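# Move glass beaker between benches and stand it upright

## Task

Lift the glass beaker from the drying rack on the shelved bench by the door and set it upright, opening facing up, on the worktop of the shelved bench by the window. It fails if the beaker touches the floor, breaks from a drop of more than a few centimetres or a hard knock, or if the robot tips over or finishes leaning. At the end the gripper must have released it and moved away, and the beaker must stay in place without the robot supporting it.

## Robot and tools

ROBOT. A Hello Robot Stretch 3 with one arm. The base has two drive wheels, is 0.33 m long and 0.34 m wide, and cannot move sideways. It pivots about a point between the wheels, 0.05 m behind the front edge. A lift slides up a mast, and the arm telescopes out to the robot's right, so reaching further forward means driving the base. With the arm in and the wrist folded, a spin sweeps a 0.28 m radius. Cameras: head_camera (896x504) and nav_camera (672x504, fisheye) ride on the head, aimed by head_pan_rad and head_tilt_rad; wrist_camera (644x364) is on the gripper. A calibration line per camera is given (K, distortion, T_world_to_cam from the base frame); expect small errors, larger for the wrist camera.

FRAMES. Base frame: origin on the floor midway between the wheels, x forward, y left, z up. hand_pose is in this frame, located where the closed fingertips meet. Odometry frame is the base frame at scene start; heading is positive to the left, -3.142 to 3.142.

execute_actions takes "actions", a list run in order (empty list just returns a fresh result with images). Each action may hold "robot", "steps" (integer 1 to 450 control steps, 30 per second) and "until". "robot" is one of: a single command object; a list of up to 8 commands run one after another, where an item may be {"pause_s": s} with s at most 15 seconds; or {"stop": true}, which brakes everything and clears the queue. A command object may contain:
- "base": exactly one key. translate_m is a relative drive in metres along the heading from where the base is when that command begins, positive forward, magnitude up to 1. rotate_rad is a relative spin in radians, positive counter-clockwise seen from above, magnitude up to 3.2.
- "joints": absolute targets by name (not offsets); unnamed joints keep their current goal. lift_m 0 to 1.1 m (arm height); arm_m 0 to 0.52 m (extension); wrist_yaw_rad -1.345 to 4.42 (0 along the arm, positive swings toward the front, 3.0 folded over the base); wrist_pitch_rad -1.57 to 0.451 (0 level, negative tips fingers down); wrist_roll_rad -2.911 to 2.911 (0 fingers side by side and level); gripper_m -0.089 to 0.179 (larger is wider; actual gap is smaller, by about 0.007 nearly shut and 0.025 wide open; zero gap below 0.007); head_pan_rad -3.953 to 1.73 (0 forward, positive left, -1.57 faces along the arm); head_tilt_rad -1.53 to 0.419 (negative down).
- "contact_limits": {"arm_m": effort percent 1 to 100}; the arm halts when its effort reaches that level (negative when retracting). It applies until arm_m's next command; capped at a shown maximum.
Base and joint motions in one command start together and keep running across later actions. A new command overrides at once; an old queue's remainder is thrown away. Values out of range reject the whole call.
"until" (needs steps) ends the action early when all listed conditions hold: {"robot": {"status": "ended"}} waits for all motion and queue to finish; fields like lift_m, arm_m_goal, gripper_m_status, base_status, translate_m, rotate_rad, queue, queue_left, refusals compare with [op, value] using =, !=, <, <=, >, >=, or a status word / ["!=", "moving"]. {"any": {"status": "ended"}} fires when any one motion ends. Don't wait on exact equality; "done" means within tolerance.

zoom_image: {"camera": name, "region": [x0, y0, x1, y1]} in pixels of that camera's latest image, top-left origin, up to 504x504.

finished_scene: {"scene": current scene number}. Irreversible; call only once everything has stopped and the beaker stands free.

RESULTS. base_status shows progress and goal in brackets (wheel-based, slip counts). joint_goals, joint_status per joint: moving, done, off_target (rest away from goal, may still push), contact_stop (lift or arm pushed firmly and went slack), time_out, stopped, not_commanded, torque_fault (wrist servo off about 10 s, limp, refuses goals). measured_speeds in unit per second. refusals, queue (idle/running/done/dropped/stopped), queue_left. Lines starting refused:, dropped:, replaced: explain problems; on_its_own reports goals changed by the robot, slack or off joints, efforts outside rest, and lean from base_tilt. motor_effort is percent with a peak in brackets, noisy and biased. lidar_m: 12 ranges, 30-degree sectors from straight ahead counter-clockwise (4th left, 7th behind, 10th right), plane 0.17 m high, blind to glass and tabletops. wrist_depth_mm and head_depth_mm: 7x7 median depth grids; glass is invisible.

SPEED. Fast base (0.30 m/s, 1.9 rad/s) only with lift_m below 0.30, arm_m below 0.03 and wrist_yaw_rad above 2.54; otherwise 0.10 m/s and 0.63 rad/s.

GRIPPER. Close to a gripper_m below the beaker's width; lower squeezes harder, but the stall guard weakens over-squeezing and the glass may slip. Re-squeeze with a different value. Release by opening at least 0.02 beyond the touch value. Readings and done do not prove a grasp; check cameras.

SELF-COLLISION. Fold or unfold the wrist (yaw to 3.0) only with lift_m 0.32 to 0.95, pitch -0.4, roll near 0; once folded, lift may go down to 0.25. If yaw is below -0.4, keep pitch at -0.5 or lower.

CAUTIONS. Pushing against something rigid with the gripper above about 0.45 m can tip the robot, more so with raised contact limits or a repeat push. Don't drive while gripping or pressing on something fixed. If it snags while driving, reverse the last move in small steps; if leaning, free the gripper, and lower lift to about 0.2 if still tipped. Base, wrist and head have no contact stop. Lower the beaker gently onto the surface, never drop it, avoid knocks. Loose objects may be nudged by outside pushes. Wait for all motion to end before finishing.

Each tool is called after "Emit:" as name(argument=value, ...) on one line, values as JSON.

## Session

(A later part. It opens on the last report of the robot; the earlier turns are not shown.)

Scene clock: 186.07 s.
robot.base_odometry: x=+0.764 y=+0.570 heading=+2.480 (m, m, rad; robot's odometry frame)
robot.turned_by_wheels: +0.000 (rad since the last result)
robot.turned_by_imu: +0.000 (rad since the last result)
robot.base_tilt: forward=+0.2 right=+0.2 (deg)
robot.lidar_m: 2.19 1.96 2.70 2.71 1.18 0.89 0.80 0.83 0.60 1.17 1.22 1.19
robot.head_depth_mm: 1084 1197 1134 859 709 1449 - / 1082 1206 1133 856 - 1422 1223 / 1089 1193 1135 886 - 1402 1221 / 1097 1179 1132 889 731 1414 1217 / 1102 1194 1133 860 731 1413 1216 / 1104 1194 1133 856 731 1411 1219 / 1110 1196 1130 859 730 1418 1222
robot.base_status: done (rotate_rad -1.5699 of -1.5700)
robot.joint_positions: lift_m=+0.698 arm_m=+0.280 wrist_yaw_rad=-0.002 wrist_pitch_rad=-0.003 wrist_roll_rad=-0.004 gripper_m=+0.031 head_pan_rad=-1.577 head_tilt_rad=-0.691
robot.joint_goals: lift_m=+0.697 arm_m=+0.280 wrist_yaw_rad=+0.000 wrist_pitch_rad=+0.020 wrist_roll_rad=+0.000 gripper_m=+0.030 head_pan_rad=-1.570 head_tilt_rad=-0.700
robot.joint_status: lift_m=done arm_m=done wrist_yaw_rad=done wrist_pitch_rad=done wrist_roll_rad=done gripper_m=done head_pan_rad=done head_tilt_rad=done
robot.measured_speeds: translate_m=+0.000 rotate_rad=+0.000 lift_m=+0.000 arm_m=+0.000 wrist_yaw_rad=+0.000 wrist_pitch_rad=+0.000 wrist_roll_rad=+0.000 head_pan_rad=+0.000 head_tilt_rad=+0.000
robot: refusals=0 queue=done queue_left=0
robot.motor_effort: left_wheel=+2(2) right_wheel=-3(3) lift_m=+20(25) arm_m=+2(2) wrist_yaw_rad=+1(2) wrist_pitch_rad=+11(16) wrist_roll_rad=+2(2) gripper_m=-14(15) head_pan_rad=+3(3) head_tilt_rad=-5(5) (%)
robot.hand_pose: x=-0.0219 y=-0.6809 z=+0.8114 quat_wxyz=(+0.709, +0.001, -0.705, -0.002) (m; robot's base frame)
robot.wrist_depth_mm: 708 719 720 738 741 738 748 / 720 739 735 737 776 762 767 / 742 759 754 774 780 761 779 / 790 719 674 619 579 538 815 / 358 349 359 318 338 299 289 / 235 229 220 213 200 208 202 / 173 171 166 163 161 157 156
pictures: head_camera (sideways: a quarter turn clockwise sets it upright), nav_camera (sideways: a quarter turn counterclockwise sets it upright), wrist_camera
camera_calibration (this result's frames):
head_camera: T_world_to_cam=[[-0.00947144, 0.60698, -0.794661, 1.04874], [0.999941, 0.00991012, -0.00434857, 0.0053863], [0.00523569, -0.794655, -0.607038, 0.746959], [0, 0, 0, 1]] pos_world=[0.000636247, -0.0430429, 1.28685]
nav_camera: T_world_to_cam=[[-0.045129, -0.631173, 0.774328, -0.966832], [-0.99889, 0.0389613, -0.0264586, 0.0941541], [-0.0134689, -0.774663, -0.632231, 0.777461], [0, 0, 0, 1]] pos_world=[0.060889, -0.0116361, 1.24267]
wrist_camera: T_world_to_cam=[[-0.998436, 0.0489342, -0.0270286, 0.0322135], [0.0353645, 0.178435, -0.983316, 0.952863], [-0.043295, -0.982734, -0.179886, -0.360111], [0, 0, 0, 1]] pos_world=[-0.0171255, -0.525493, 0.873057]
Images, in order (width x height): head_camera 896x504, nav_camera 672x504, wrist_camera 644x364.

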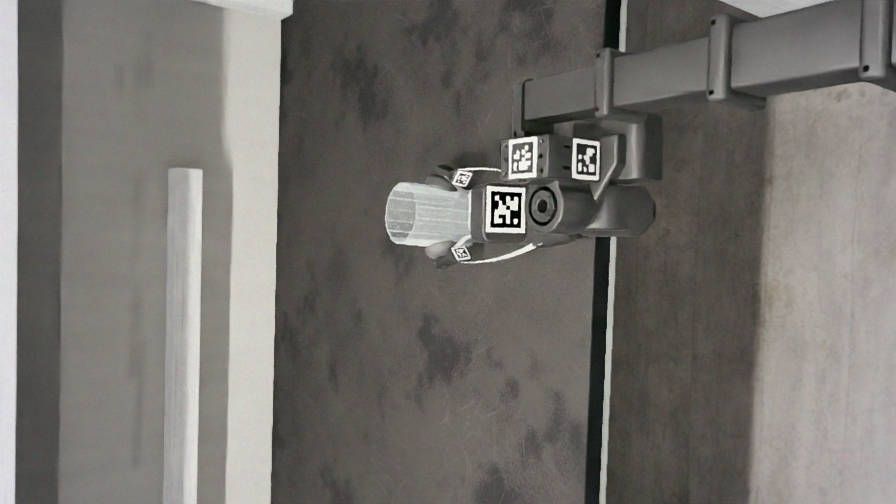

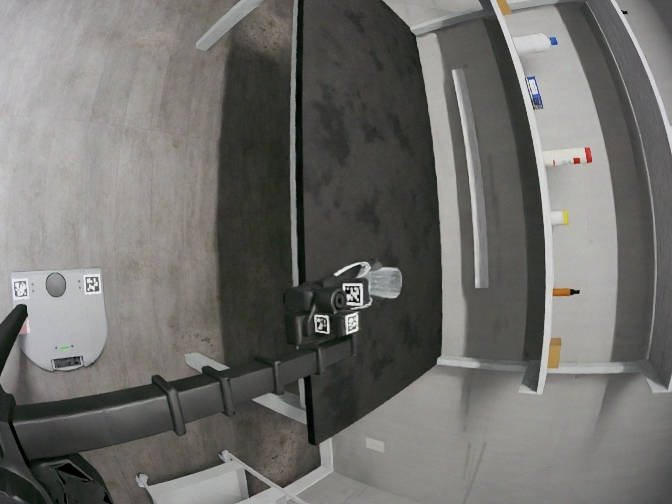

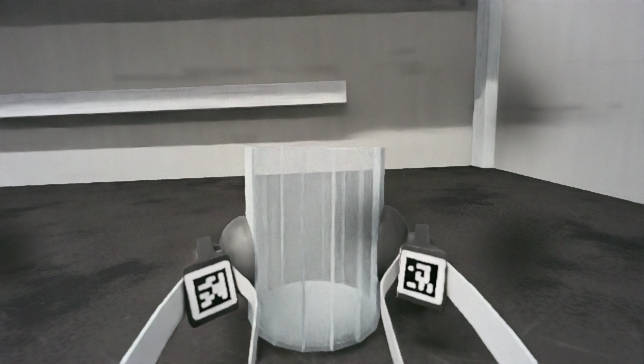

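Touching down. Release.

Emit:
execute_actions(actions=[{"robot":[{"joints":{"gripper_m":0.14}},{"joints":{"arm_m":0.0}}],"steps":450,"until":{"robot":{"status":"ended"}}}])

Scene clock: 193.17 s.
robot.base_odometry: x=+0.764 y=+0.570 heading=+2.480 (m, m, rad; robot's odometry frame)
robot.turned_by_wheels: +0.000 (rad since the last result)
robot.turned_by_imu: -0.001 (rad since the last result)
robot.base_tilt: forward=+0.3 right=+0.1 (deg)
robot.lidar_m: 2.18 1.96 2.69 2.71 1.18 0.90 0.80 0.83 0.60 1.16 1.22 1.19
robot.head_depth_mm: 1081 1201 1132 858 710 1424 1151 / 1087 1208 1136 858 709 1401 1220 / 1091 1194 1137 856 708 1422 - / 1097 1182 1132 858 728 1416 1219 / 1099 1188 1136 857 731 1387 1217 / 1105 1195 1134 857 729 1424 1217 / 1111 1195 1134 859 730 1419 1222
robot.base_status: done (rotate_rad -1.5699 of -1.5700)
robot.joint_positions: lift_m=+0.698 arm_m=+0.003 wrist_yaw_rad=-0.002 wrist_pitch_rad=-0.001 wrist_roll_rad=-0.004 gripper_m=+0.140 head_pan_rad=-1.577 head_tilt_rad=-0.691
robot.joint_goals: lift_m=+0.697 arm_m=+0.000 wrist_yaw_rad=+0.000 wrist_pitch_rad=+0.020 wrist_roll_rad=+0.000 gripper_m=+0.140 head_pan_rad=-1.570 head_tilt_rad=-0.700
robot.joint_status: lift_m=done arm_m=done wrist_yaw_rad=done wrist_pitch_rad=done wrist_roll_rad=done gripper_m=done head_pan_rad=done head_tilt_rad=done
robot.measured_speeds: translate_m=+0.000 rotate_rad=+0.000 lift_m=+0.000 arm_m=+0.000 wrist_yaw_rad=+0.000 wrist_pitch_rad=+0.000 wrist_roll_rad=+0.000 head_pan_rad=+0.000 head_tilt_rad=+0.000
robot: refusals=0 queue=done queue_left=0
robot.motor_effort: left_wheel=+2(2) right_wheel=-3(3) lift_m=+23(23) arm_m=-3(3) wrist_yaw_rad=+1(2) wrist_pitch_rad=+10(11) wrist_roll_rad=+2(2) gripper_m=+0(83) head_pan_rad=+2(3) head_tilt_rad=-5(4) (%)
robot.hand_pose: x=-0.0219 y=-0.4037 z=+0.8118 quat_wxyz=(+0.709, +0.000, -0.705, -0.001) (m; robot's base frame)
robot.wrist_depth_mm: 967 977 - - 992 - - / 983 - - - - - - / - - - - - - - / 800 739 703 633 586 549 - / 368 390 339 326 313 325 294 / 256 - 261 265 284 - 310 / 311 - - - - - 335
pictures: head_camera (sideways: a quarter turn clockwise sets it upright), nav_camera (sideways: a quarter turn counterclockwise sets it upright), wrist_camera
camera_calibration (this result's frames):
head_camera: T_world_to_cam=[[-0.0095146, 0.606996, -0.794648, 1.04872], [0.999941, 0.0099815, -0.00434822, 0.00538586], [0.00529242, -0.794642, -0.607055, 0.746981], [0, 0, 0, 1]] pos_world=[0.000639317, -0.043043, 1.28685]
nav_camera: T_world_to_cam=[[-0.0450841, -0.631193, 0.774315, -0.966814], [-0.998893, 0.0388907, -0.0264579, 0.0941532], [-0.0134136, -0.774651, -0.632247, 0.777482], [0, 0, 0, 1]] pos_world=[0.0608898, -0.0116309, 1.24267]
wrist_camera: T_world_to_cam=[[-0.998437, 0.0488727, -0.0271245, 0.0187191], [0.0353594, 0.176424, -0.983679, 0.903331], [-0.0432897, -0.9831, -0.177876, -0.0894731], [0, 0, 0, 1]] pos_world=[-0.0171247, -0.248245, 0.87318]
Images, in order (width x height): head_camera 896x504, nav_camera 672x504, wrist_camera 644x364.

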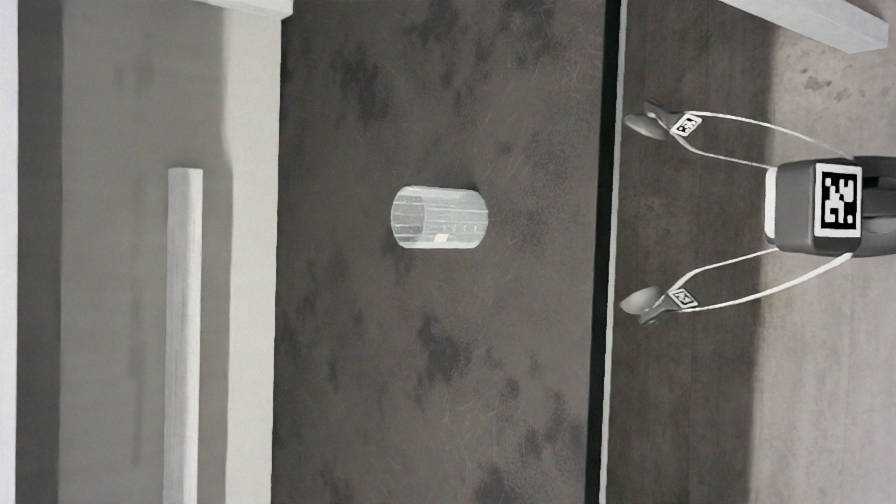

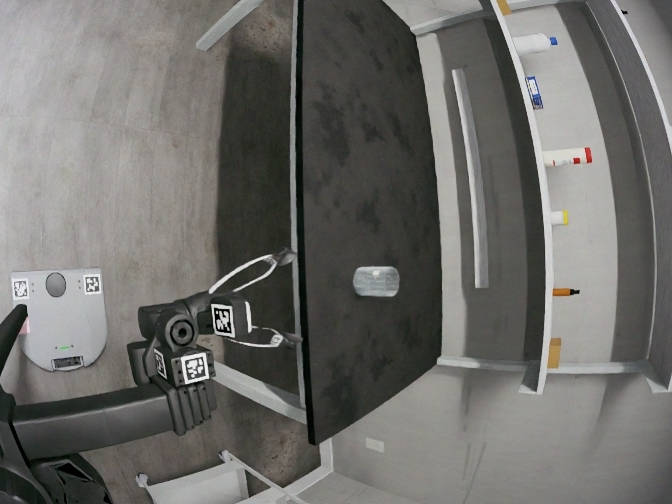

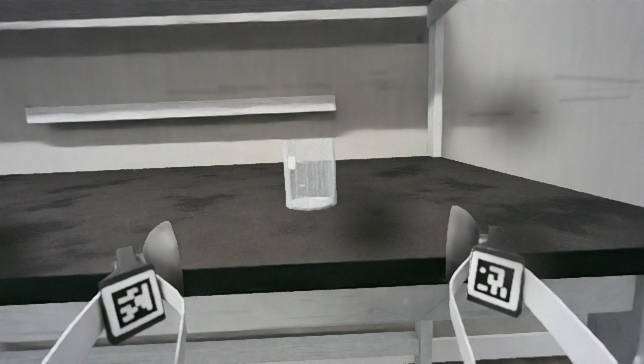

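Emit:
finished_scene(scene=1)

The scene is finished: the task was done.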